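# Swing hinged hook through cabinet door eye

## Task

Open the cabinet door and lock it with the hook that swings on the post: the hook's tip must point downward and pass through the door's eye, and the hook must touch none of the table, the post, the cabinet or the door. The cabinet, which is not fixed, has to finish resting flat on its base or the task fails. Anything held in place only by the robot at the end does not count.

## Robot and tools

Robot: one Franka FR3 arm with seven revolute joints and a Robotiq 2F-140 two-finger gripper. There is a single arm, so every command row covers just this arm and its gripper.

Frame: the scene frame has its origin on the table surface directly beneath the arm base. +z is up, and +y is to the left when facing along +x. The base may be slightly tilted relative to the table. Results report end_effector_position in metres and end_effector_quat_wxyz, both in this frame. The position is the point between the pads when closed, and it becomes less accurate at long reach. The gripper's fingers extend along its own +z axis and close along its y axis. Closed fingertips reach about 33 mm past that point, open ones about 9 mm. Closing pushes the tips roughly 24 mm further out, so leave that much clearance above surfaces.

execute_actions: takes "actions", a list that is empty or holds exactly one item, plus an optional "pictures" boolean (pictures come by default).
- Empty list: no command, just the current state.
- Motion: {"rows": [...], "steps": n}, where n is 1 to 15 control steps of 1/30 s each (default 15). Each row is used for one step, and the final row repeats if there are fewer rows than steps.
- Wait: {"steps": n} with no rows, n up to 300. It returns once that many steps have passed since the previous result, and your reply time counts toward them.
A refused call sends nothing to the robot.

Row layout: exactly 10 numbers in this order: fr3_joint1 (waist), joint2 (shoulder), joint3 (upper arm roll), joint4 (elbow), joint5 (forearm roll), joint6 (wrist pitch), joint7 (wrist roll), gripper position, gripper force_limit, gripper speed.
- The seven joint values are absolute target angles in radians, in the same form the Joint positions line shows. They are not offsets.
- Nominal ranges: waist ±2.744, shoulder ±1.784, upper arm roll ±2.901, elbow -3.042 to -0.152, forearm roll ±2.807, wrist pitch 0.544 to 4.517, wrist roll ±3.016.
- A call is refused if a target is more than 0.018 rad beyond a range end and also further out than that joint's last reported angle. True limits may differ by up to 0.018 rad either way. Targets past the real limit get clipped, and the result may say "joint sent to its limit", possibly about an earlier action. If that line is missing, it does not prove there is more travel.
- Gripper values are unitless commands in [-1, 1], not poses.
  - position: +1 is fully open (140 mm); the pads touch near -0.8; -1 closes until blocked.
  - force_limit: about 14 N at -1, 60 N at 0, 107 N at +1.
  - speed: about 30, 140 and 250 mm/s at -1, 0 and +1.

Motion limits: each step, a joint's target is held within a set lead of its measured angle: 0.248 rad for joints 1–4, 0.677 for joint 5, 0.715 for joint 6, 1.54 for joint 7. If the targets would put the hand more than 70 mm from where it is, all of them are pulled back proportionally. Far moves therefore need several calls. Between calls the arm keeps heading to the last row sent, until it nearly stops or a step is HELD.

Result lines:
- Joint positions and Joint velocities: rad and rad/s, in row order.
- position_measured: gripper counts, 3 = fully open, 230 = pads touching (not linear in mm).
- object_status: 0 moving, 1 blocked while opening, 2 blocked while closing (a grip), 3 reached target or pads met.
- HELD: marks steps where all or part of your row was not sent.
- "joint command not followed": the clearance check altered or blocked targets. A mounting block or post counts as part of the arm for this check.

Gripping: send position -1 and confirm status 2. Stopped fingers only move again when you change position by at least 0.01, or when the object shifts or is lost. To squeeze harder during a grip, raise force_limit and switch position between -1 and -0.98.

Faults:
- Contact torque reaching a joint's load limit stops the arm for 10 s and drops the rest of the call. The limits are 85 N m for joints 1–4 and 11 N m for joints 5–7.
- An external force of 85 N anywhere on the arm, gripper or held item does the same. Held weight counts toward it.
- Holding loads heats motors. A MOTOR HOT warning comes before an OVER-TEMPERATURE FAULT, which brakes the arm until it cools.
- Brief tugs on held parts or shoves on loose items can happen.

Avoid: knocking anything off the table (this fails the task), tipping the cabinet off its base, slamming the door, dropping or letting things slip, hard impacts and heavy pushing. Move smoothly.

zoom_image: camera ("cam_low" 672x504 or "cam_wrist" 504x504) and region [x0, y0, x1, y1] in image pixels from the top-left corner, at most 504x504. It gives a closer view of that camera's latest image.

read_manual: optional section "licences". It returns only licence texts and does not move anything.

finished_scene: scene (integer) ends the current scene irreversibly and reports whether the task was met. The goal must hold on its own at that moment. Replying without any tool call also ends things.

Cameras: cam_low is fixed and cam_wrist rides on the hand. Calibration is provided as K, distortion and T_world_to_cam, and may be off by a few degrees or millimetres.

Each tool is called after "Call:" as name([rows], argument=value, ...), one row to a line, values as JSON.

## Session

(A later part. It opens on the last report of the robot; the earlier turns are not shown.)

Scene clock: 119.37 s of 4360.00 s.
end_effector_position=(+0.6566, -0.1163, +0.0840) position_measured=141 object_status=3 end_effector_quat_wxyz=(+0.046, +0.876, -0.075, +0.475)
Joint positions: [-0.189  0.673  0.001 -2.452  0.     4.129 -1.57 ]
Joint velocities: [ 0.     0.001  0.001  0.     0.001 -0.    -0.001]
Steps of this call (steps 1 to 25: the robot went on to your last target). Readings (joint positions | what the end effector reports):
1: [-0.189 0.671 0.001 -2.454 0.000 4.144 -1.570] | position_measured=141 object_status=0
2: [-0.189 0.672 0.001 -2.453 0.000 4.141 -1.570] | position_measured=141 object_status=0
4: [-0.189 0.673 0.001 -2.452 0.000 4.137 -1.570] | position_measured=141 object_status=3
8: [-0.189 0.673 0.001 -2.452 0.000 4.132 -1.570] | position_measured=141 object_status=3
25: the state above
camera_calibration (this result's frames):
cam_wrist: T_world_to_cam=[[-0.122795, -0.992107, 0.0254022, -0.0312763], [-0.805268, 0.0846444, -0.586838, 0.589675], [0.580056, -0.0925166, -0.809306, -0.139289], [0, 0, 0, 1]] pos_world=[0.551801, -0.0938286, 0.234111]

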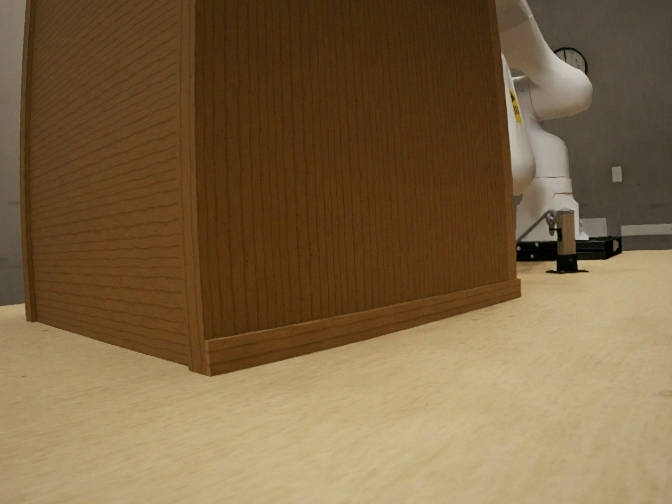

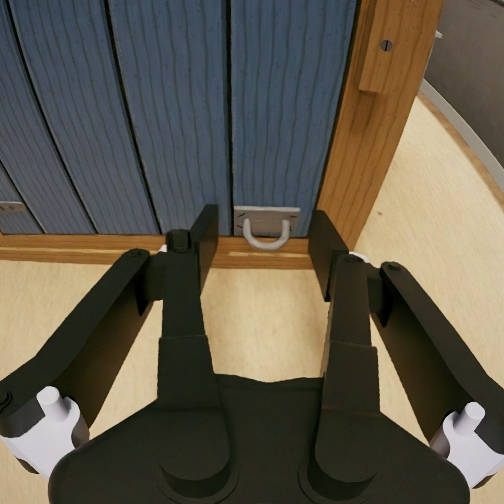

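Call:
execute_actions([
  {"rows":[[-0.191,0.68,0,-2.45,0,4.13,-1.57,-1,0.8,-0.5]]},
], pictures=false)

Call:
execute_actions([
  {"steps":20},
])

Call:
zoom_image(camera="cam_wrist", region=[180,170,360,320])

Scene clock: 123.33 s of 4360.00 s.
end_effector_position=(+0.6546, -0.1174, +0.0809) position_measured=196 object_status=0 end_effector_quat_wxyz=(+0.047, +0.876, -0.076, +0.473)
Joint positions: [-0.191  0.679  0.    -2.453  0.     4.131 -1.57 ]
Joint velocities: [-0.  0. -0. -0. -0.  0. -0.]
Steps of this call (steps 1 to 15: the robot went on to your last target; steps 16 to 90: nothing new was sent; then 0.47 s passed at rest; steps 91 to 105: all 15 steps of this action). Readings (joint positions | what the end effector reports):
91: [-0.189 0.674 0.001 -2.451 0.000 4.128 -1.570] | position_measured=141 object_status=0
92: [-0.189 0.675 0.001 -2.451 0.000 4.128 -1.570] | position_measured=145 object_status=0
94: [-0.189 0.677 0.001 -2.451 0.000 4.128 -1.570] | position_measured=154 object_status=0
98: [-0.189 0.678 0.001 -2.451 -0.001 4.128 -1.570] | position_measured=172 object_status=0
105: the state above

Scene clock: 124.00 s of 4360.00 s.
end_effector_position=(+0.6546, -0.1174, +0.0809) position_measured=196 object_status=2 end_effector_quat_wxyz=(+0.047, +0.876, -0.076, +0.473)
Joint positions: [-0.191  0.679  0.    -2.453  0.     4.131 -1.57 ]
Joint velocities: [ 0.001 -0.     0.001 -0.    -0.    -0.001  0.001]
Steps of this call (steps 1 to 15: the robot went on to your last target; steps 16 to 20: nothing new was sent). Readings (joint positions | what the end effector reports):
1: [-0.191 0.679 0.000 -2.453 0.000 4.131 -1.570] | position_measured=196 object_status=0
2: [-0.191 0.679 0.000 -2.453 0.000 4.131 -1.570] | position_measured=196 object_status=0
4: [-0.191 0.679 0.000 -2.453 0.000 4.131 -1.570] | position_measured=196 object_status=2
8: [-0.191 0.679 0.000 -2.453 0.000 4.131 -1.570] | position_measured=196 object_status=2
20: the state above
The arm was judged still, so your last target was given up. Only a new action makes it travel on or press farther. Fingers that are still opening or closing keep moving.
camera_calibration (this result's frames):
cam_wrist: T_world_to_cam=[[-0.12463, -0.991874, 0.0255713, -0.0313415], [-0.807341, 0.0863942, -0.583726, 0.587679], [0.576774, -0.0933946, -0.811548, -0.138519], [0, 0, 0, 1]] pos_world=[0.550446, -0.0947959, 0.231431]

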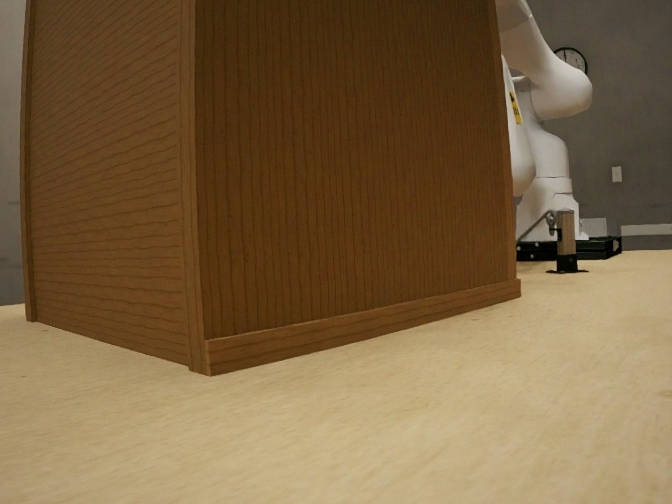

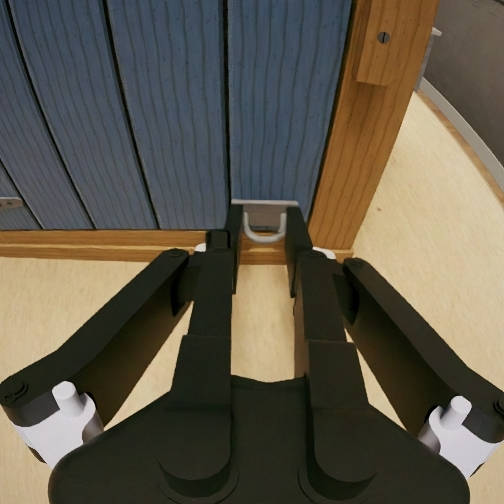

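Region (180, 170, 360, 320) of cam_wrist's 504x504 image, scaled by 2.800, with more detail than that image has.

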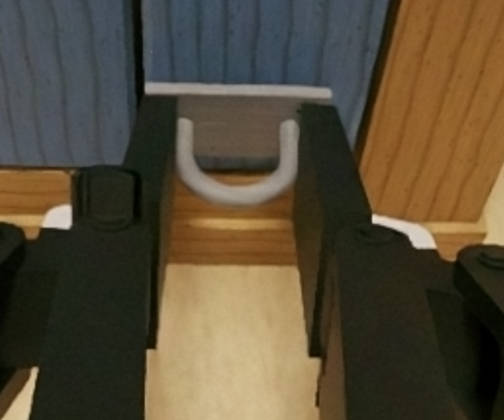

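Call:
execute_actions([
  {"rows":[[-0.191,0.679,0,-2.455,0,4.136,-1.57,-1,0.8,-0.5],[-0.191,0.678,0,-2.459,0,4.14,-1.57,-1,0.8,-0.5],[-0.191,0.677,0,-2.463,0,4.144,-1.57,-1,0.8,-0.5],[-0.191,0.676,0,-2.467,0,4.147,-1.57,-1,0.8,-0.5],[-0.191,0.675,0,-2.471,0,4.15,-1.57,-1,0.8,-0.5],[-0.191,0.674,0,-2.475,0,4.153,-1.57,-1,0.8,-0.5],[-0.191,0.673,0,-2.479,0,4.156,-1.57,-1,0.8,-0.5],[-0.191,0.672,0,-2.483,0,4.159,-1.57,-1,0.8,-0.5],[-0.191,0.671,0,-2.487,0,4.162,-1.57,-1,0.8,-0.5],[-0.191,0.67,0,-2.491,0,4.165,-1.57,-1,0.8,-0.5],[-0.191,0.669,0,-2.495,0,4.168,-1.57,-1,0.8,-0.5],[-0.191,0.668,0,-2.499,0,4.17,-1.57,-1,0.8,-0.5],[-0.191,0.667,0,-2.503,0,4.172,-1.57,-1,0.8,-0.5],[-0.191,0.666,0,-2.507,0,4.174,-1.57,-1,0.8,-0.5],[-0.191,0.665,0,-2.511,0,4.176,-1.57,-1,0.8,-0.5]]},
], pictures=false)

Call:
execute_actions([
  {"steps":15},
])

Scene clock: 134.47 s of 4360.00 s.
end_effector_position=(+0.6397, -0.1146, +0.0810) position_measured=197 object_status=2 end_effector_quat_wxyz=(+0.046, +0.877, -0.077, +0.473)
Joint positions: [-0.191  0.667  0.    -2.497  0.     4.163 -1.568]
Joint velocities: [ 0.001 -0.031  0.003 -0.115 -0.     0.078  0.008]
Steps of this call (steps 1 to 90: nothing new was sent; then 6.97 s passed at rest; steps 91 to 105: all 15 steps of this action). Readings (joint positions | what the end effector reports):
91: [-0.191 0.679 0.000 -2.453 0.000 4.131 -1.570] | position_measured=196 object_status=2
92: [-0.191 0.679 0.000 -2.454 0.000 4.132 -1.570] | position_measured=196 object_status=2
94: [-0.191 0.678 0.000 -2.458 0.000 4.136 -1.570] | position_measured=196 object_status=2
98: [-0.191 0.675 0.000 -2.471 0.000 4.145 -1.570] | position_measured=196 object_status=2
105: the state above

Scene clock: 134.97 s of 4360.00 s.
end_effector_position=(+0.6363, -0.1138, +0.0810) position_measured=197 object_status=2 end_effector_quat_wxyz=(+0.046, +0.876, -0.078, +0.473)
Joint positions: [-0.191  0.666  0.    -2.507  0.     4.172 -1.567]
Joint velocities: [-0.001 -0.001 -0.     0.    -0.001 -0.     0.001]
Steps of this call (steps 1 to 15: the robot went on to your last target). Readings (joint positions | what the end effector reports):
1: [-0.191 0.666 0.000 -2.500 0.000 4.166 -1.568] | position_measured=197 object_status=2
2: [-0.191 0.666 0.000 -2.503 0.000 4.167 -1.568] | position_measured=197 object_status=2
4: [-0.191 0.666 0.000 -2.505 0.000 4.170 -1.567] | position_measured=197 object_status=2
8: [-0.191 0.666 0.000 -2.507 0.000 4.172 -1.567] | position_measured=197 object_status=2
15: the state above
The arm was judged still, so your last target was given up. Only a new action makes it travel on or press farther. Fingers that are still opening or closing keep moving.
camera_calibration (this result's frames):
cam_wrist: T_world_to_cam=[[-0.126215, -0.991746, 0.0225555, -0.0288182], [-0.807112, 0.0894447, -0.583584, 0.572854], [0.57675, -0.0918618, -0.811739, -0.127328], [0, 0, 0, 1]] pos_world=[0.532157, -0.0915157, 0.231602]

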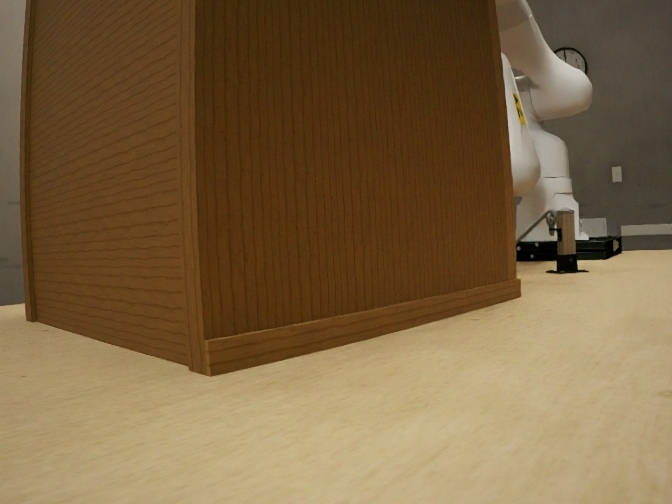

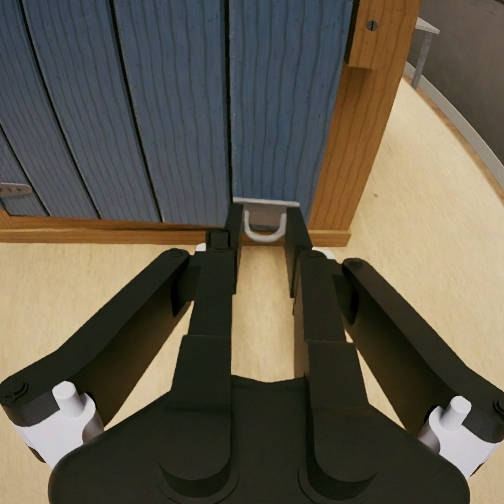

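Call:
execute_actions([
  {"rows":[[-0.19,0.664,0,-2.515,0,4.18,-1.56,-1,0.8,-0.5],[-0.189,0.663,0,-2.52,0,4.185,-1.555,-1,0.8,-0.5],[-0.188,0.662,0,-2.525,0,4.189,-1.55,-1,0.8,-0.5],[-0.187,0.661,0,-2.53,0,4.193,-1.545,-1,0.8,-0.5],[-0.186,0.66,0,-2.535,0,4.197,-1.54,-1,0.8,-0.5],[-0.185,0.659,0,-2.54,0,4.2,-1.535,-1,0.8,-0.5],[-0.184,0.658,0,-2.545,0,4.204,-1.53,-1,0.8,-0.5],[-0.183,0.657,0,-2.55,0,4.208,-1.525,-1,0.8,-0.5],[-0.182,0.656,0,-2.555,0,4.212,-1.52,-1,0.8,-0.5],[-0.181,0.655,0,-2.56,0,4.216,-1.515,-1,0.8,-0.5],[-0.18,0.654,0,-2.565,0,4.22,-1.51,-1,0.8,-0.5],[-0.179,0.653,0,-2.57,0,4.223,-1.505,-1,0.8,-0.5],[-0.178,0.652,0,-2.575,0,4.227,-1.5,-1,0.8,-0.5],[-0.177,0.651,0,-2.58,0,4.231,-1.495,-1,0.8,-0.5],[-0.176,0.65,0,-2.585,0,4.235,-1.49,-1,0.8,-0.5]]},
], pictures=false)

Call:
execute_actions([
  {"rows":[[-0.175,0.649,0,-2.59,0,4.239,-1.485,-1,0.8,-0.5],[-0.173,0.648,0,-2.595,0,4.243,-1.48,-1,0.8,-0.5],[-0.172,0.647,0,-2.6,0,4.247,-1.475,-1,0.8,-0.5],[-0.17,0.646,0,-2.605,0,4.251,-1.47,-1,0.8,-0.5],[-0.169,0.645,0,-2.61,0,4.255,-1.465,-1,0.8,-0.5],[-0.167,0.644,0,-2.615,0,4.259,-1.46,-1,0.8,-0.5],[-0.166,0.643,0,-2.62,0,4.263,-1.455,-1,0.8,-0.5],[-0.164,0.642,0,-2.625,0,4.267,-1.45,-1,0.8,-0.5],[-0.162,0.641,0,-2.63,0,4.271,-1.445,-1,0.8,-0.5],[-0.16,0.64,0,-2.635,0,4.275,-1.44,-1,0.8,-0.5],[-0.158,0.639,0,-2.64,0,4.279,-1.435,-1,0.8,-0.5],[-0.156,0.638,0,-2.645,0,4.283,-1.43,-1,0.8,-0.5]]},
])

Scene clock: 150.83 s of 4360.00 s.
end_effector_position=(+0.6154, -0.1078, +0.0813) position_measured=197 object_status=2 end_effector_quat_wxyz=(+0.036, +0.875, -0.095, +0.473)
Joint positions: [-0.184  0.651 -0.001 -2.569  0.003  4.218 -1.524]
Joint velocities: [ 0.021 -0.032 -0.005 -0.15   0.008  0.112  0.121]
Steps of this call (steps 1 to 90: nothing new was sent; then 12.37 s passed at rest; steps 91 to 105: all 15 steps of this action). Readings (joint positions | what the end effector reports):
91: [-0.191 0.665 0.000 -2.508 0.000 4.173 -1.565] | position_measured=197 object_status=2
92: [-0.190 0.665 0.000 -2.510 0.000 4.174 -1.564] | position_measured=197 object_status=2
94: [-0.190 0.663 0.000 -2.517 0.000 4.179 -1.560] | position_measured=197 object_status=2
98: [-0.189 0.659 0.000 -2.535 0.001 4.192 -1.550] | position_measured=197 object_status=2
105: the state above

Scene clock: 151.33 s of 4360.00 s.
end_effector_position=(+0.5923, -0.1009, +0.0853) position_measured=206 object_status=0 end_effector_quat_wxyz=(+0.022, +0.871, -0.120, +0.477)
Joint positions: [-0.168  0.635 -0.008 -2.64   0.009  4.279 -1.46 ]
Joint velocities: [ 0.037 -0.013 -0.    -0.016 -0.039  0.018  0.077]
Steps of this call (steps 1 to 15: all 15 steps of this action). Readings (joint positions | what the end effector reports):
1: [-0.183 0.650 -0.001 -2.574 0.003 4.222 -1.520] | position_measured=197 object_status=2
2: [-0.182 0.649 -0.002 -2.580 0.003 4.226 -1.516] | position_measured=198 object_status=2
4: [-0.180 0.647 -0.002 -2.590 0.004 4.234 -1.508] | position_measured=198 object_status=2
8: [-0.176 0.643 -0.004 -2.611 0.005 4.250 -1.490] | position_measured=198 object_status=2
15: the state above
camera_calibration (this result's frames):
cam_wrist: T_world_to_cam=[[-0.176949, -0.982367, -0.0603684, 0.0163939], [-0.788996, 0.17825, -0.587973, 0.537267], [0.588366, -0.056411, -0.806625, -0.101055], [0, 0, 0, 1]] pos_world=[0.48626, -0.0853638, 0.235374]

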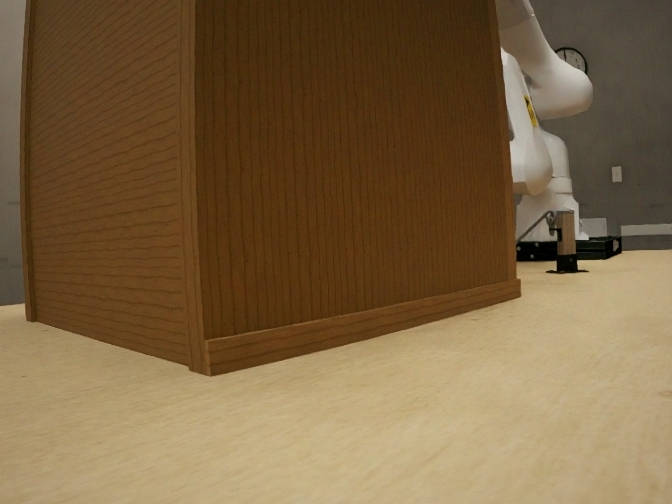

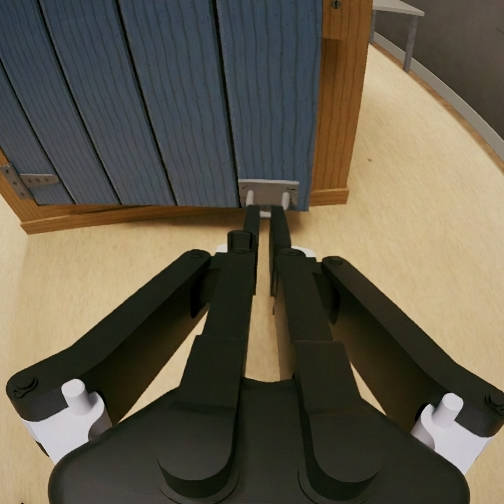

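Slipped. Check whether the door stays ajar.

Call:
execute_actions([
  {"steps":30},
])

Scene clock: 157.17 s of 4360.00 s.
end_effector_position=(+0.5923, -0.0885, +0.0836) position_measured=235 object_status=3 end_effector_quat_wxyz=(+0.009, +0.871, -0.122, +0.475)
Joint positions: [-0.158  0.636 -0.002 -2.643  0.002  4.28  -1.436]
Joint velocities: [ 0.    -0.     0.001  0.001 -0.     0.001 -0.001]
Steps of this call (steps 1 to 30: the robot went on to your last target; steps 31 to 90: nothing new was sent; then 2.83 s passed at rest). Readings (joint positions | what the end effector reports):
1: [-0.166 0.635 -0.007 -2.641 0.008 4.279 -1.457] | position_measured=219 object_status=0
2: [-0.164 0.636 -0.006 -2.642 0.007 4.279 -1.455] | position_measured=233 object_status=0
4: [-0.160 0.636 -0.003 -2.643 0.005 4.279 -1.452] | position_measured=235 object_status=0
8: [-0.158 0.636 -0.002 -2.643 0.003 4.279 -1.446] | position_measured=235 object_status=3
90: the state above
The arm was judged still, so your last target was given up. Only a new action makes it travel on or press farther. Fingers that are still opening or closing keep moving.
camera_calibration (this result's frames):
cam_wrist: T_world_to_cam=[[-0.167979, -0.982172, -0.084388, 0.025202], [-0.790502, 0.185353, -0.583739, 0.535277], [0.588974, -0.0313468, -0.807544, -0.0997984], [0, 0, 0, 1]] pos_world=[0.486149, -0.0775905, 0.233997]

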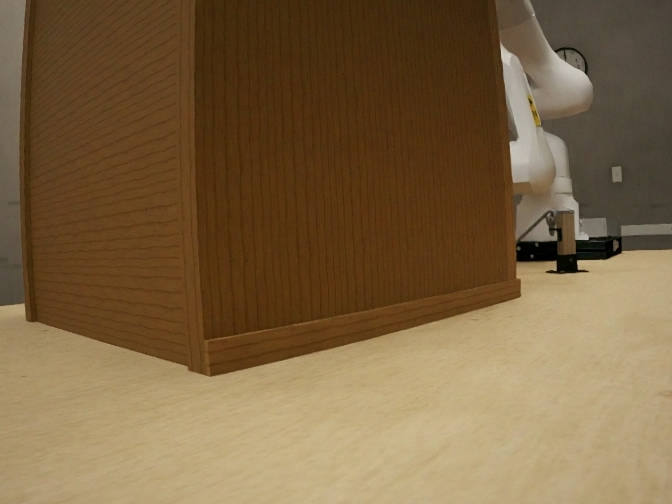

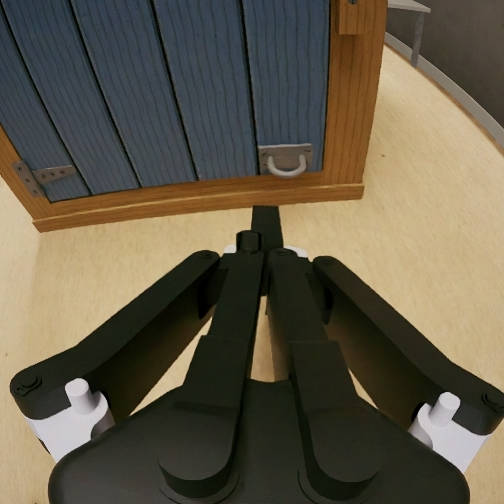

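Call:
execute_actions([
  {"rows":[[-0.191,0.64,0,-2.62,0,4.26,-1.57,-0.1,1,0],[-0.191,0.64,0,-2.62,0,4.25,-1.57,-0.1,1,0],[-0.191,0.64,0,-2.62,0,4.23,-1.57,-0.1,1,0],[-0.191,0.64,0,-2.62,0,4.21,-1.57,-0.1,1,0],[-0.191,0.64,0,-2.6,0,4.19,-1.57,-0.1,1,0],[-0.191,0.645,0,-2.58,0,4.17,-1.57,-0.1,1,0],[-0.191,0.65,0,-2.56,0,4.15,-1.57,-0.1,1,0],[-0.191,0.655,0,-2.54,0,4.13,-1.57,-0.1,1,0],[-0.191,0.66,0,-2.52,0,4.13,-1.57,-0.1,1,0],[-0.191,0.665,0,-2.5,0,4.13,-1.57,-0.1,1,0],[-0.191,0.67,0,-2.48,0,4.13,-1.57,-0.1,1,0],[-0.191,0.675,0,-2.46,0,4.13,-1.57,-0.1,1,0],[-0.191,0.682,0,-2.447,0,4.128,-1.57,-0.1,1,0]]},
], pictures=false)

Call:
execute_actions([
  {"steps":25},
], pictures=false)

Call:
execute_actions([
  {"rows":[[-0.191,0.682,0,-2.447,0,4.128,-1.57,-1,0.8,-0.5]]},
], pictures=false)

Call:
execute_actions([
  {"steps":10},
], pictures=false)

Call:
execute_actions([
  {"rows":[[-0.191,0.681,0,-2.453,0,4.135,-1.57,-1,0.8,-0.5],[-0.191,0.68,0,-2.459,0,4.14,-1.567,-1,0.8,-0.5],[-0.191,0.678,0,-2.465,0,4.145,-1.564,-1,0.8,-0.5],[-0.191,0.677,0,-2.471,0,4.15,-1.561,-1,0.8,-0.5],[-0.191,0.675,0,-2.477,0,4.155,-1.558,-1,0.8,-0.5],[-0.191,0.674,0,-2.483,0,4.16,-1.555,-1,0.8,-0.5],[-0.191,0.673,0,-2.489,0,4.164,-1.552,-1,0.8,-0.5],[-0.191,0.671,0,-2.495,0,4.169,-1.549,-1,0.8,-0.5],[-0.191,0.67,0,-2.501,0,4.173,-1.546,-1,0.8,-0.5],[-0.191,0.669,0,-2.507,0,4.178,-1.543,-1,0.8,-0.5],[-0.191,0.668,0,-2.513,0,4.182,-1.54,-1,0.8,-0.5],[-0.191,0.666,0,-2.519,0,4.187,-1.537,-1,0.8,-0.5],[-0.191,0.665,0,-2.525,0,4.191,-1.534,-1,0.8,-0.5],[-0.191,0.664,0,-2.531,0,4.196,-1.531,-1,0.8,-0.5],[-0.191,0.663,0,-2.537,0,4.2,-1.528,-1,0.8,-0.5]]},
], pictures=false)

Call:
execute_actions([
  {"rows":[[-0.191,0.661,0,-2.543,0,4.205,-1.525,-1,0.8,-0.5],[-0.191,0.66,0,-2.549,0,4.21,-1.52,-1,0.8,-0.5],[-0.191,0.659,0,-2.555,0,4.214,-1.515,-1,0.8,-0.5],[-0.191,0.658,0,-2.561,0,4.219,-1.51,-1,0.8,-0.5],[-0.191,0.657,0,-2.567,0,4.224,-1.505,-1,0.8,-0.5],[-0.191,0.655,0,-2.573,0,4.228,-1.5,-1,0.8,-0.5],[-0.191,0.654,0,-2.579,0,4.233,-1.495,-1,0.8,-0.5],[-0.191,0.653,0,-2.585,0,4.238,-1.49,-1,0.8,-0.5],[-0.191,0.652,0,-2.591,0,4.243,-1.485,-1,0.8,-0.5],[-0.191,0.651,0,-2.597,0,4.248,-1.48,-1,0.8,-0.5]]},
])

Scene clock: 179.57 s of 4360.00 s.
end_effector_position=(+0.6531, -0.1161, +0.0860) position_measured=141 object_status=0 end_effector_quat_wxyz=(+0.040, +0.872, -0.089, +0.480)
Joint positions: [-0.189  0.674  0.    -2.463  0.001  4.15  -1.538]
Joint velocities: [-0.002  0.053  0.     0.222 -0.    -0.112 -0.081]
Steps of this call (steps 1 to 90: nothing new was sent; then 18.90 s passed at rest; steps 91 to 105: all 15 steps of this action). Readings (joint positions | what the end effector reports):
91: [-0.163 0.637 0.000 -2.640 0.002 4.277 -1.447] | position_measured=235 object_status=0
92: [-0.170 0.638 0.001 -2.634 0.001 4.273 -1.459] | position_measured=234 object_status=0
94: [-0.182 0.638 0.000 -2.626 0.001 4.258 -1.480] | position_measured=214 object_status=0
98: [-0.189 0.646 0.000 -2.580 0.001 4.206 -1.510] | position_measured=184 object_status=0
105: the state above

Scene clock: 180.40 s of 4360.00 s.
end_effector_position=(+0.6562, -0.1167, +0.0815) position_measured=141 object_status=3 end_effector_quat_wxyz=(+0.045, +0.875, -0.079, +0.475)
Joint positions: [-0.189  0.68   0.    -2.449  0.001  4.132 -1.562]
Joint velocities: [-0.     0.001  0.     0.001  0.    -0.001 -0.007]
Steps of this call (steps 1 to 25: the robot went on to your last target). Readings (joint positions | what the end effector reports):
1: [-0.189 0.675 0.000 -2.457 0.001 4.147 -1.541] | position_measured=141 object_status=0
2: [-0.189 0.677 0.000 -2.454 0.001 4.144 -1.543] | position_measured=141 object_status=0
4: [-0.189 0.678 0.000 -2.451 0.001 4.140 -1.547] | position_measured=141 object_status=0
8: [-0.189 0.680 0.000 -2.449 0.001 4.135 -1.553] | position_measured=141 object_status=3
25: the state above

Scene clock: 180.90 s of 4360.00 s.
end_effector_position=(+0.6558, -0.1175, +0.0822) position_measured=196 object_status=0 end_effector_quat_wxyz=(+0.046, +0.875, -0.078, +0.475)
Joint positions: [-0.191  0.68  -0.    -2.45  -0.     4.134 -1.566]
Joint velocities: [ 0.001 -0.002 -0.    -0.001  0.001  0.    -0.003]
Steps of this call (steps 1 to 15: all 15 steps of this action). Readings (joint positions | what the end effector reports):
1: [-0.189 0.680 0.000 -2.449 0.001 4.132 -1.562] | position_measured=141 object_status=0
2: [-0.189 0.680 0.000 -2.449 0.001 4.131 -1.562] | position_measured=145 object_status=0
4: [-0.189 0.680 0.000 -2.449 0.001 4.131 -1.563] | position_measured=154 object_status=0
8: [-0.188 0.680 0.002 -2.448 -0.001 4.131 -1.563] | position_measured=172 object_status=0
15: the state above

Scene clock: 181.23 s of 4360.00 s.
end_effector_position=(+0.6558, -0.1175, +0.0822) position_measured=196 object_status=2 end_effector_quat_wxyz=(+0.046, +0.875, -0.078, +0.475)
Joint positions: [-0.191  0.68  -0.    -2.45  -0.     4.134 -1.566]
Joint velocities: [ 0.    -0.    -0.001 -0.001 -0.001 -0.     0.001]
Steps of this call (steps 1 to 10: the robot went on to your last target). Readings (joint positions | what the end effector reports):
1: [-0.191 0.680 -0.000 -2.450 -0.000 4.134 -1.566] | position_measured=196 object_status=0
2: [-0.191 0.680 -0.000 -2.450 -0.000 4.134 -1.566] | position_measured=196 object_status=0
4: [-0.191 0.680 -0.000 -2.450 -0.000 4.134 -1.566] | position_measured=196 object_status=2
8: [-0.191 0.680 -0.000 -2.450 -0.000 4.134 -1.566] | position_measured=196 object_status=2
10: the state above

Scene clock: 181.73 s of 4360.00 s.
end_effector_position=(+0.6332, -0.1129, +0.0823) position_measured=197 object_status=2 end_effector_quat_wxyz=(+0.041, +0.875, -0.086, +0.475)
Joint positions: [-0.19   0.663  0.001 -2.518 -0.     4.183 -1.547]
Joint velocities: [ 0.003 -0.038  0.004 -0.176 -0.     0.137  0.069]
Steps of this call (steps 1 to 15: all 15 steps of this action). Readings (joint positions | what the end effector reports):
1: [-0.191 0.680 -0.000 -2.450 -0.000 4.135 -1.566] | position_measured=196 object_status=2
2: [-0.191 0.680 -0.000 -2.452 -0.000 4.136 -1.566] | position_measured=196 object_status=2
4: [-0.191 0.678 -0.000 -2.458 -0.000 4.140 -1.566] | position_measured=196 object_status=2
8: [-0.191 0.673 -0.000 -2.477 -0.000 4.154 -1.561] | position_measured=196 object_status=2
15: the state above

Scene clock: 182.23 s of 4360.00 s.
end_effector_position=(+0.6081, -0.1054, +0.0826) position_measured=198 object_status=2 end_effector_quat_wxyz=(+0.028, +0.873, -0.105, +0.476)
Joint positions: [-0.189  0.649  0.002 -2.591 -0.002  4.243 -1.499]
Joint velocities: [ 0.001 -0.     0.001 -0.025 -0.003  0.032  0.06 ]
Steps of this call (steps 1 to 15: all 15 steps of this action). Readings (joint positions | what the end effector reports):
1: [-0.190 0.662 0.001 -2.524 -0.000 4.188 -1.544] | position_measured=197 object_status=2
2: [-0.190 0.660 0.001 -2.530 -0.000 4.192 -1.542] | position_measured=197 object_status=2
4: [-0.190 0.658 0.001 -2.542 -0.000 4.202 -1.536] | position_measured=197 object_status=2
8: [-0.189 0.653 0.002 -2.565 -0.001 4.220 -1.521] | position_measured=197 object_status=2
15: the state above
camera_calibration (this result's frames):
cam_wrist: T_world_to_cam=[[-0.15678, -0.987004, -0.0352703, -0.000223071], [-0.795456, 0.14736, -0.587822, 0.549659], [0.58538, -0.064103, -0.808221, -0.111629], [0, 0, 0, 1]] pos_world=[0.50254, -0.0883735, 0.232873]

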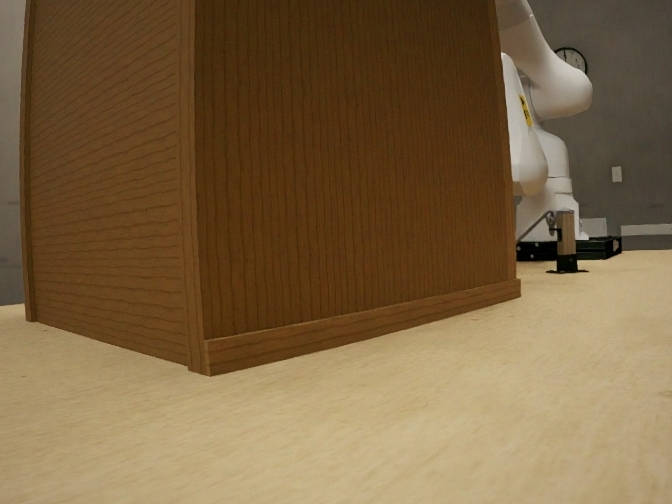

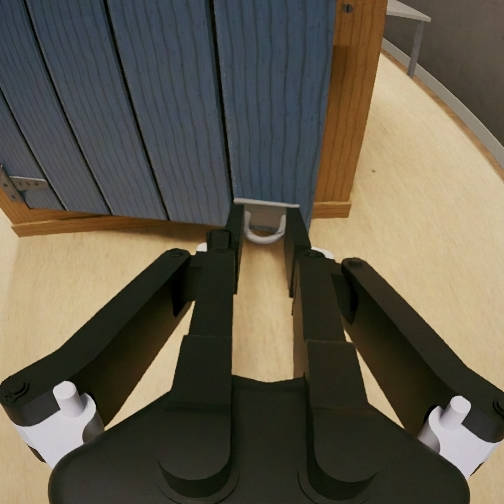

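Release gently and see if it stays.

Call:
execute_actions([
  {"rows":[[-0.191,0.651,0,-2.597,0,4.248,-1.48,-0.3,0.8,-0.7]]},
], pictures=false)

Call:
execute_actions([
  {"steps":45},
])

Scene clock: 185.57 s of 4360.00 s.
end_effector_position=(+0.6064, -0.1051, +0.0822) position_measured=167 object_status=0 end_effector_quat_wxyz=(+0.025, +0.872, -0.111, +0.476)
Joint positions: [-0.189  0.649  0.002 -2.595 -0.002  4.247 -1.485]
Joint velocities: [ 0.    -0.002 -0.001 -0.002  0.002  0.    -0.002]
Steps of this call (steps 1 to 30: the robot went on to your last target; steps 31 to 85: nothing new was sent; steps 86 to 100: all 15 steps of this action). Readings (joint positions | what the end effector reports):
86: [-0.189 0.649 0.002 -2.594 -0.003 4.247 -1.485] | position_measured=198 object_status=0
87: [-0.189 0.649 0.002 -2.594 -0.003 4.247 -1.485] | position_measured=198 object_status=0
89: [-0.189 0.649 0.002 -2.595 -0.003 4.247 -1.485] | position_measured=189 object_status=0
93: [-0.189 0.649 0.002 -2.595 -0.003 4.247 -1.485] | position_measured=175 object_status=0
100: the state above

Scene clock: 187.07 s of 4360.00 s.
end_effector_position=(+0.6064, -0.1052, +0.0821) position_measured=167 object_status=3 end_effector_quat_wxyz=(+0.025, +0.872, -0.111, +0.476)
Joint positions: [-0.189  0.649  0.002 -2.595 -0.002  4.247 -1.485]
Joint velocities: [ 0.002 -0.    -0.001 -0.001 -0.001 -0.    -0.   ]
Steps of this call (steps 1 to 15: the robot went on to your last target; steps 16 to 45: nothing new was sent). Readings (joint positions | what the end effector reports):
1: [-0.189 0.649 0.002 -2.595 -0.002 4.247 -1.485] | position_measured=167 object_status=0
2: [-0.189 0.649 0.002 -2.595 -0.002 4.247 -1.485] | position_measured=167 object_status=3
4: [-0.189 0.649 0.002 -2.595 -0.002 4.247 -1.485] | position_measured=167 object_status=3
8: [-0.189 0.649 0.002 -2.595 -0.002 4.247 -1.485] | position_measured=167 object_status=3
45: the state above
The arm was judged still, so your last target was given up. Only a new action makes it travel on or press farther. Fingers that are still opening or closing keep moving.
camera_calibration (this result's frames):
cam_wrist: T_world_to_cam=[[-0.164075, -0.985344, -0.0466606, 0.00524969], [-0.793643, 0.15995, -0.586982, 0.548092], [0.585842, -0.0592772, -0.808254, -0.11074], [0, 0, 0, 1]] pos_world=[0.500726, -0.0890589, 0.232459]

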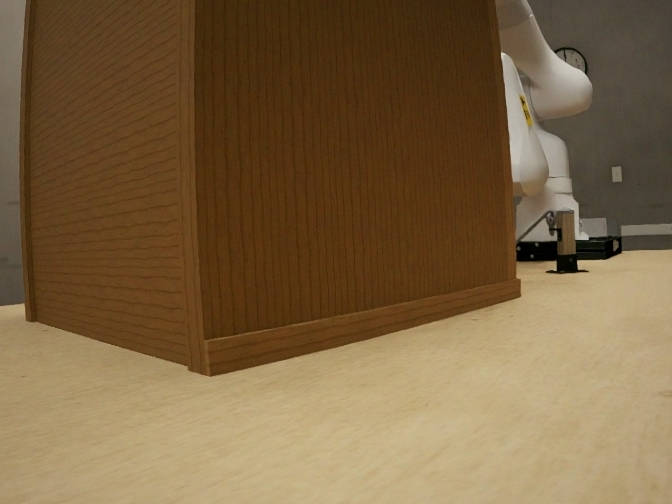

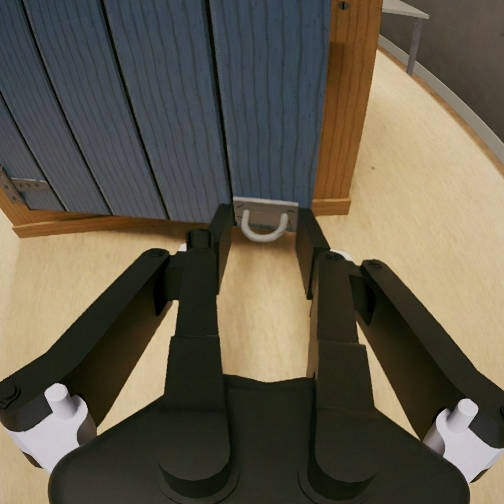

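Call:
execute_actions([
  {"rows":[[-0.191,0.651,0,-2.597,0,4.248,-1.4,-1,0.8,-0.7]]},
], pictures=false)

Call:
execute_actions([
  {"steps":10},
], pictures=false)

Call:
execute_actions([
  {"rows":[[-0.191,0.65,0,-2.602,0,4.253,-1.395,-1,0.8,-0.5],[-0.19,0.649,0,-2.607,0,4.258,-1.39,-1,0.8,-0.5],[-0.19,0.648,0,-2.612,0,4.262,-1.385,-1,0.8,-0.5],[-0.189,0.647,0,-2.617,0,4.266,-1.38,-1,0.8,-0.5],[-0.189,0.646,0,-2.622,0,4.27,-1.375,-1,0.8,-0.5],[-0.188,0.645,0,-2.627,0,4.274,-1.37,-1,0.8,-0.5],[-0.188,0.644,0,-2.632,0,4.278,-1.365,-1,0.8,-0.5],[-0.187,0.643,0,-2.637,0,4.282,-1.36,-1,0.8,-0.5],[-0.187,0.642,0,-2.642,0,4.286,-1.355,-1,0.8,-0.5],[-0.186,0.641,0,-2.647,0,4.29,-1.35,-1,0.8,-0.5],[-0.186,0.64,0,-2.652,0,4.294,-1.345,-1,0.8,-0.5],[-0.185,0.64,0,-2.657,0,4.298,-1.34,-1,0.8,-0.5],[-0.184,0.639,0,-2.662,0,4.302,-1.335,-1,0.8,-0.5],[-0.184,0.638,0,-2.667,0,4.306,-1.33,-1,0.8,-0.5],[-0.183,0.638,0,-2.672,0,4.31,-1.325,-1,0.8,-0.5]]},
])

Scene clock: 204.47 s of 4360.00 s.
end_effector_position=(+0.6066, -0.1086, +0.0847) position_measured=214 object_status=0 end_effector_quat_wxyz=(+0.011, +0.866, -0.141, +0.479)
Joint positions: [-0.191  0.648  0.    -2.596 -0.     4.253 -1.421]
Joint velocities: [ 0.001  0.016 -0.001 -0.     0.001 -0.006  0.049]
Steps of this call (steps 1 to 90: nothing new was sent; then 13.90 s passed at rest; steps 91 to 105: all 15 steps of this action). Readings (joint positions | what the end effector reports):
91: [-0.189 0.649 0.002 -2.596 -0.002 4.247 -1.479] | position_measured=167 object_status=0
92: [-0.189 0.649 0.002 -2.596 -0.002 4.247 -1.471] | position_measured=170 object_status=0
94: [-0.189 0.649 0.002 -2.596 -0.002 4.247 -1.458] | position_measured=176 object_status=0
98: [-0.189 0.649 0.003 -2.596 -0.003 4.247 -1.440] | position_measured=190 object_status=0
105: the state above

Scene clock: 204.80 s of 4360.00 s.
end_effector_position=(+0.6062, -0.1085, +0.0838) position_measured=235 object_status=0 end_effector_quat_wxyz=(+0.009, +0.866, -0.145, +0.478)
Joint positions: [-0.191  0.649  0.    -2.596 -0.     4.252 -1.411]
Joint velocities: [-0.001  0.001  0.    -0.    -0.001 -0.001  0.016]
Steps of this call (steps 1 to 10: the robot went on to your last target). Readings (joint positions | what the end effector reports):
1: [-0.191 0.649 0.000 -2.596 -0.000 4.252 -1.420] | position_measured=217 object_status=0
2: [-0.191 0.649 0.000 -2.596 -0.000 4.252 -1.418] | position_measured=220 object_status=0
4: [-0.191 0.649 0.000 -2.596 -0.000 4.252 -1.416] | position_measured=227 object_status=0
8: [-0.191 0.649 0.000 -2.596 -0.000 4.252 -1.413] | position_measured=235 object_status=0
10: the state above

Scene clock: 205.30 s of 4360.00 s.
end_effector_position=(+0.5819, -0.1015, +0.0786) position_measured=235 object_status=3 end_effector_quat_wxyz=(-0.002, +0.867, -0.163, +0.471)
Joint positions: [-0.187  0.641  0.    -2.659 -0.     4.289 -1.368]
Joint velocities: [ 0.02  -0.018 -0.002 -0.147 -0.001  0.109  0.12 ]
Steps of this call (steps 1 to 15: all 15 steps of this action). Readings (joint positions | what the end effector reports):
1: [-0.191 0.649 0.000 -2.596 -0.000 4.252 -1.410] | position_measured=235 object_status=0
2: [-0.191 0.649 0.000 -2.599 -0.000 4.252 -1.409] | position_measured=235 object_status=3
4: [-0.191 0.649 0.000 -2.606 -0.000 4.255 -1.405] | position_measured=235 object_status=3
8: [-0.190 0.647 0.000 -2.625 -0.000 4.264 -1.394] | position_measured=235 object_status=3
15: the state above
camera_calibration (this result's frames):
cam_wrist: T_world_to_cam=[[-0.22828, -0.963123, -0.142418, 0.0518299], [-0.777022, 0.268368, -0.569399, 0.525966], [0.586622, -0.019321, -0.80963, -0.0953107], [0, 0, 0, 1]] pos_world=[0.47643, -0.0930752, 0.2297]

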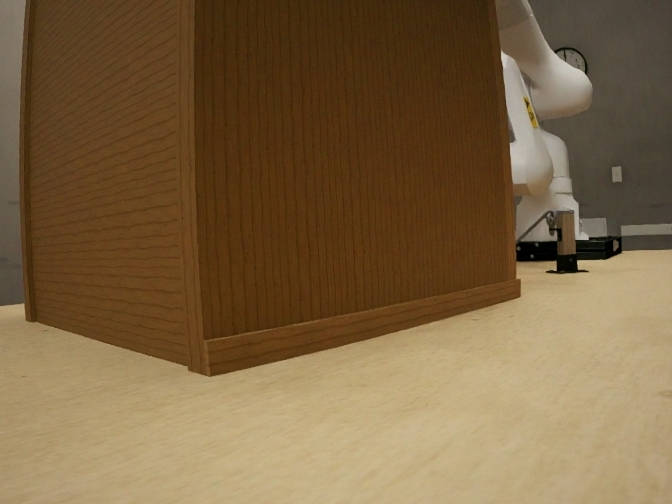

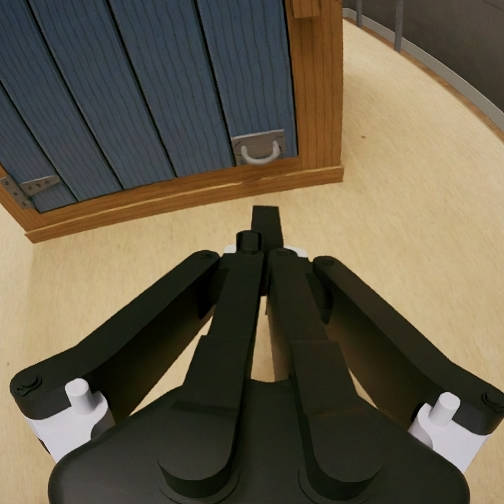

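Call:
execute_actions([
  {"rows":[[-0.191,0.64,0,-2.64,0,4.26,-1.57,-0.1,1,0],[-0.191,0.64,0,-2.63,0,4.25,-1.57,-0.1,1,0],[-0.191,0.64,0,-2.62,0,4.23,-1.57,-0.1,1,0],[-0.191,0.64,0,-2.61,0,4.21,-1.57,-0.1,1,0],[-0.191,0.64,0,-2.6,0,4.19,-1.57,-0.1,1,0],[-0.191,0.645,0,-2.58,0,4.17,-1.57,-0.1,1,0],[-0.191,0.65,0,-2.56,0,4.15,-1.57,-0.1,1,0],[-0.191,0.655,0,-2.54,0,4.13,-1.57,-0.1,1,0],[-0.191,0.66,0,-2.52,0,4.13,-1.57,-0.1,1,0],[-0.191,0.665,0,-2.5,0,4.13,-1.57,-0.1,1,0],[-0.191,0.67,0,-2.48,0,4.13,-1.57,-0.1,1,0],[-0.191,0.675,0,-2.46,0,4.13,-1.57,-0.1,1,0],[-0.191,0.682,0,-2.447,0,4.128,-1.57,-0.1,1,0]]},
], pictures=false)

Call:
execute_actions([
  {"steps":30},
], pictures=false)

Call:
execute_actions([
  {"rows":[[-0.191,0.682,0,-2.447,0,4.128,-1.57,-1,0.8,-0.5]]},
], pictures=false)

Call:
execute_actions([
  {"steps":8},
], pictures=false)

Call:
execute_actions([
  {"rows":[[-0.191,0.68,0,-2.457,0,4.14,-1.567,-1,0.8,-0.5],[-0.191,0.678,0,-2.467,0,4.15,-1.564,-1,0.8,-0.5],[-0.191,0.676,0,-2.477,0,4.158,-1.558,-1,0.8,-0.5],[-0.191,0.674,0,-2.487,0,4.166,-1.552,-1,0.8,-0.5],[-0.191,0.672,0,-2.497,0,4.174,-1.546,-1,0.8,-0.5],[-0.191,0.67,0,-2.507,0,4.182,-1.54,-1,0.8,-0.5],[-0.191,0.668,0,-2.517,0,4.19,-1.535,-1,0.8,-0.5],[-0.191,0.666,0,-2.527,0,4.198,-1.53,-1,0.8,-0.5],[-0.191,0.664,0,-2.537,0,4.206,-1.525,-1,0.8,-0.5],[-0.191,0.662,0,-2.547,0,4.214,-1.52,-1,0.8,-0.5],[-0.191,0.66,0,-2.557,0,4.222,-1.515,-1,0.8,-0.5],[-0.191,0.658,0,-2.567,0,4.23,-1.51,-1,0.8,-0.5],[-0.191,0.656,0,-2.577,0,4.238,-1.505,-1,0.8,-0.5],[-0.191,0.654,0,-2.587,0,4.246,-1.5,-1,0.8,-0.5],[-0.191,0.652,0,-2.597,0,4.254,-1.5,-0.2,0.8,1]]},
], pictures=false)

Call:
execute_actions([
  {"rows":[[-0.191,0.65,0,-2.607,0,4.262,-1.5,-0.2,0.8,1],[-0.191,0.648,0,-2.617,0,4.27,-1.5,-0.2,0.8,1],[-0.191,0.646,0,-2.63,0,4.285,-1.5,-0.2,0.8,1],[-0.191,0.642,0,-2.65,0,4.3,-1.5,-0.2,0.8,1],[-0.191,0.638,0,-2.67,0,4.32,-1.5,-0.2,0.8,1],[-0.191,0.634,0,-2.69,0,4.34,-1.5,-0.2,0.8,1],[-0.2,0.63,0,-2.71,0,4.36,-1.5,-0.2,0.8,1],[-0.23,0.626,0,-2.73,0,4.38,-1.5,-0.2,0.8,1],[-0.26,0.622,0,-2.75,0,4.4,-1.5,-1,0.8,1],[-0.3,0.618,0,-2.77,0,4.41,-1.5,-1,0.8,1],[-0.34,0.614,0,-2.79,0,4.42,-1.5,-1,0.8,1],[-0.38,0.61,0,-2.8,0,4.42,-1.5,-1,0.8,1]]},
])

Call:
execute_actions([
  {"steps":30},
])

Scene clock: 226.47 s of 4360.00 s.
end_effector_position=(+0.6533, -0.1155, +0.0865) position_measured=141 object_status=0 end_effector_quat_wxyz=(+0.034, +0.871, -0.097, +0.481)
Joint positions: [-0.189  0.674  0.    -2.463 -0.     4.152 -1.518]
Joint velocities: [ 0.001  0.054 -0.     0.223 -0.    -0.12  -0.151]
Steps of this call (steps 1 to 30: the robot went on to your last target; steps 31 to 90: nothing new was sent; then 17.67 s passed at rest; steps 91 to 105: all 15 steps of this action). Readings (joint positions | what the end effector reports):
91: [-0.185 0.640 0.000 -2.666 -0.000 4.301 -1.351] | position_measured=235 object_status=0
92: [-0.186 0.641 0.000 -2.656 -0.000 4.292 -1.373] | position_measured=234 object_status=0
94: [-0.188 0.641 0.000 -2.635 -0.000 4.271 -1.411] | position_measured=214 object_status=0
98: [-0.189 0.646 0.000 -2.580 -0.000 4.211 -1.465] | position_measured=184 object_status=0
105: the state above

Scene clock: 227.47 s of 4360.00 s.
end_effector_position=(+0.6563, -0.1161, +0.0815) position_measured=141 object_status=3 end_effector_quat_wxyz=(+0.044, +0.876, -0.079, +0.475)
Joint positions: [-0.189  0.68   0.    -2.449 -0.     4.132 -1.562]
Joint velocities: [-0.    -0.    -0.001 -0.     0.    -0.    -0.004]
Steps of this call (steps 1 to 30: the robot went on to your last target). Readings (joint positions | what the end effector reports):
1: [-0.189 0.675 0.000 -2.457 -0.000 4.148 -1.523] | position_measured=141 object_status=0
2: [-0.189 0.676 0.000 -2.454 -0.000 4.145 -1.527] | position_measured=141 object_status=0
4: [-0.189 0.678 0.000 -2.451 -0.000 4.141 -1.534] | position_measured=141 object_status=0
8: [-0.189 0.680 0.000 -2.449 -0.000 4.136 -1.545] | position_measured=141 object_status=3
30: the state above
The arm was judged still, so your last target was given up. Only a new action makes it travel on or press farther. Fingers that are still opening or closing keep moving.

Scene clock: 227.97 s of 4360.00 s.
end_effector_position=(+0.6558, -0.1174, +0.0820) position_measured=196 object_status=0 end_effector_quat_wxyz=(+0.046, +0.875, -0.078, +0.475)
Joint positions: [-0.191  0.68   0.    -2.45  -0.     4.134 -1.564]
Joint velocities: [ 0.001  0.001 -0.001 -0.001 -0.    -0.    -0.001]
Steps of this call (steps 1 to 15: all 15 steps of this action). Readings (joint positions | what the end effector reports):
1: [-0.189 0.680 0.000 -2.449 -0.000 4.131 -1.562] | position_measured=141 object_status=0
2: [-0.189 0.680 0.000 -2.449 -0.000 4.131 -1.562] | position_measured=145 object_status=0
4: [-0.189 0.680 0.000 -2.449 -0.000 4.131 -1.562] | position_measured=154 object_status=0
8: [-0.189 0.680 0.002 -2.448 -0.002 4.131 -1.563] | position_measured=172 object_status=0
15: the state above

Scene clock: 228.23 s of 4360.00 s.
end_effector_position=(+0.6558, -0.1174, +0.0820) position_measured=196 object_status=2 end_effector_quat_wxyz=(+0.046, +0.875, -0.078, +0.475)
Joint positions: [-0.191  0.68   0.    -2.45  -0.     4.134 -1.565]
Joint velocities: [ 0.001 -0.001 -0.001  0.001 -0.    -0.001  0.   ]
Steps of this call (steps 1 to 8: the robot went on to your last target). Readings (joint positions | what the end effector reports):
1: [-0.191 0.680 0.000 -2.450 -0.000 4.134 -1.565] | position_measured=196 object_status=0
2: [-0.191 0.680 0.000 -2.450 -0.000 4.134 -1.565] | position_measured=196 object_status=0
4: [-0.191 0.680 0.000 -2.450 -0.000 4.134 -1.565] | position_measured=196 object_status=2
8: the state above

Scene clock: 228.73 s of 4360.00 s.
end_effector_position=(+0.6160, -0.1080, +0.0823) position_measured=197 object_status=0 end_effector_quat_wxyz=(+0.036, +0.874, -0.093, +0.475)
Joint positions: [-0.189  0.653  0.002 -2.568 -0.001  4.223 -1.528]
Joint velocities: [ 0.008 -0.057  0.012 -0.296 -0.01   0.227  0.106]
Steps of this call (steps 1 to 15: all 15 steps of this action). Readings (joint positions | what the end effector reports):
1: [-0.191 0.680 0.000 -2.451 -0.000 4.135 -1.565] | position_measured=196 object_status=2
2: [-0.191 0.679 0.000 -2.454 -0.000 4.138 -1.565] | position_measured=196 object_status=2
4: [-0.191 0.676 0.000 -2.466 -0.000 4.146 -1.563] | position_measured=196 object_status=2
8: [-0.191 0.668 0.000 -2.500 0.000 4.170 -1.554] | position_measured=197 object_status=2
15: the state above

Scene clock: 229.23 s of 4360.00 s.
end_effector_position=(+0.5102, -0.1876, +0.0844) position_measured=231 object_status=0 end_effector_quat_wxyz=(+0.074, +0.865, -0.178, +0.462)
Joint positions: [-0.362  0.615 -0.004 -2.789  0.     4.386 -1.511]
Joint velocities: [-0.34  -0.033 -0.045 -0.134  0.013  0.183  0.014]
Steps of this call (steps 1 to 15: all 15 steps of this action). Readings (joint positions | what the end effector reports):
1: [-0.189 0.651 0.002 -2.579 -0.001 4.230 -1.526] | position_measured=196 object_status=0
2: [-0.189 0.650 0.002 -2.590 -0.001 4.237 -1.524] | position_measured=182 object_status=0
4: [-0.189 0.648 0.002 -2.615 -0.001 4.253 -1.520] | position_measured=155 object_status=0
8: [-0.197 0.636 0.004 -2.686 -0.001 4.305 -1.515] | position_measured=154 object_status=0
15: the state above
camera_calibration (this result's frames):
cam_wrist: T_world_to_cam=[[-0.326079, -0.945115, -0.0207254, -0.00365155], [-0.771274, 0.278651, -0.572267, 0.495902], [0.546634, -0.170619, -0.819805, -0.0573738], [0, 0, 0, 1]] pos_world=[0.412648, -0.151424, 0.236677]

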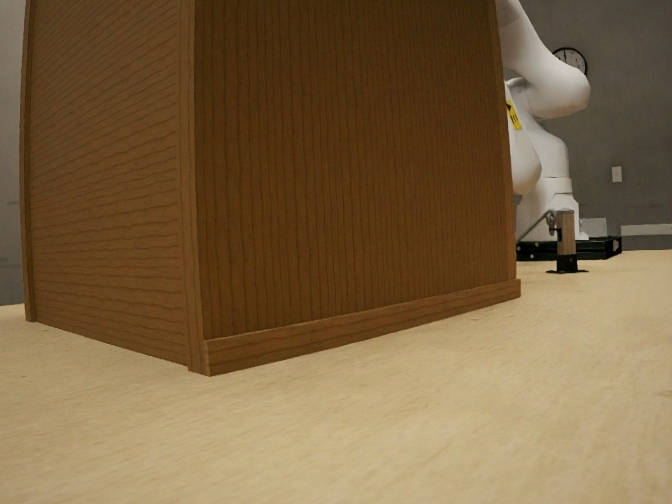

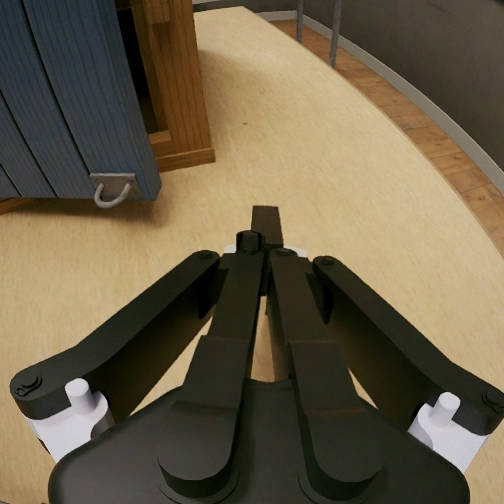

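Scene clock: 230.23 s of 4360.00 s.
end_effector_position=(+0.5070, -0.1952, +0.0933) position_measured=235 object_status=3 end_effector_quat_wxyz=(+0.079, +0.858, -0.185, +0.473)
Joint positions: [-0.378  0.612 -0.003 -2.798  0.     4.416 -1.507]
Joint velocities: [-0.001  0.001  0.001 -0.001 -0.001  0.     0.003]
Steps of this call (steps 1 to 30: the robot went on to your last target). Readings (joint positions | what the end effector reports):
1: [-0.370 0.614 -0.004 -2.793 0.000 4.392 -1.510] | position_measured=235 object_status=0
2: [-0.374 0.614 -0.004 -2.795 0.000 4.396 -1.510] | position_measured=235 object_status=0
4: [-0.377 0.613 -0.004 -2.797 0.000 4.403 -1.509] | position_measured=235 object_status=0
8: [-0.378 0.612 -0.003 -2.798 0.000 4.411 -1.508] | position_measured=235 object_status=3
30: the state above
The arm was judged still, so your last target was given up. Only a new action makes it travel on or press farther. Fingers that are still opening or closing keep moving.
camera_calibration (this result's frames):
cam_wrist: T_world_to_cam=[[-0.341982, -0.939403, -0.0238925, -0.00215853], [-0.751966, 0.288818, -0.592563, 0.494702], [0.563556, -0.184679, -0.80517, -0.0622738], [0, 0, 0, 1]] pos_world=[0.406356, -0.156408, 0.24295]

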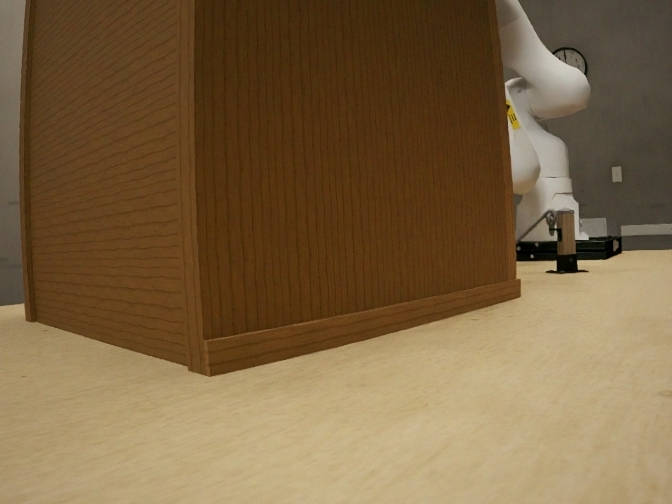

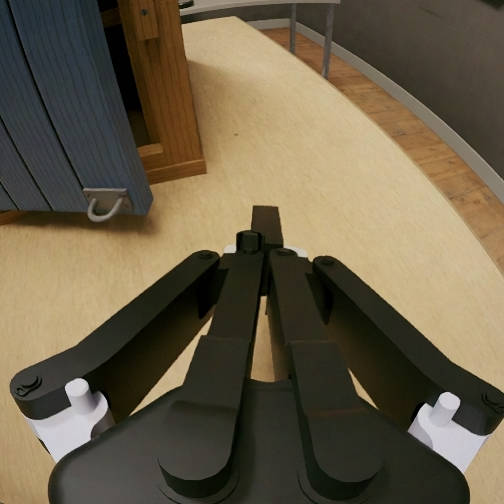

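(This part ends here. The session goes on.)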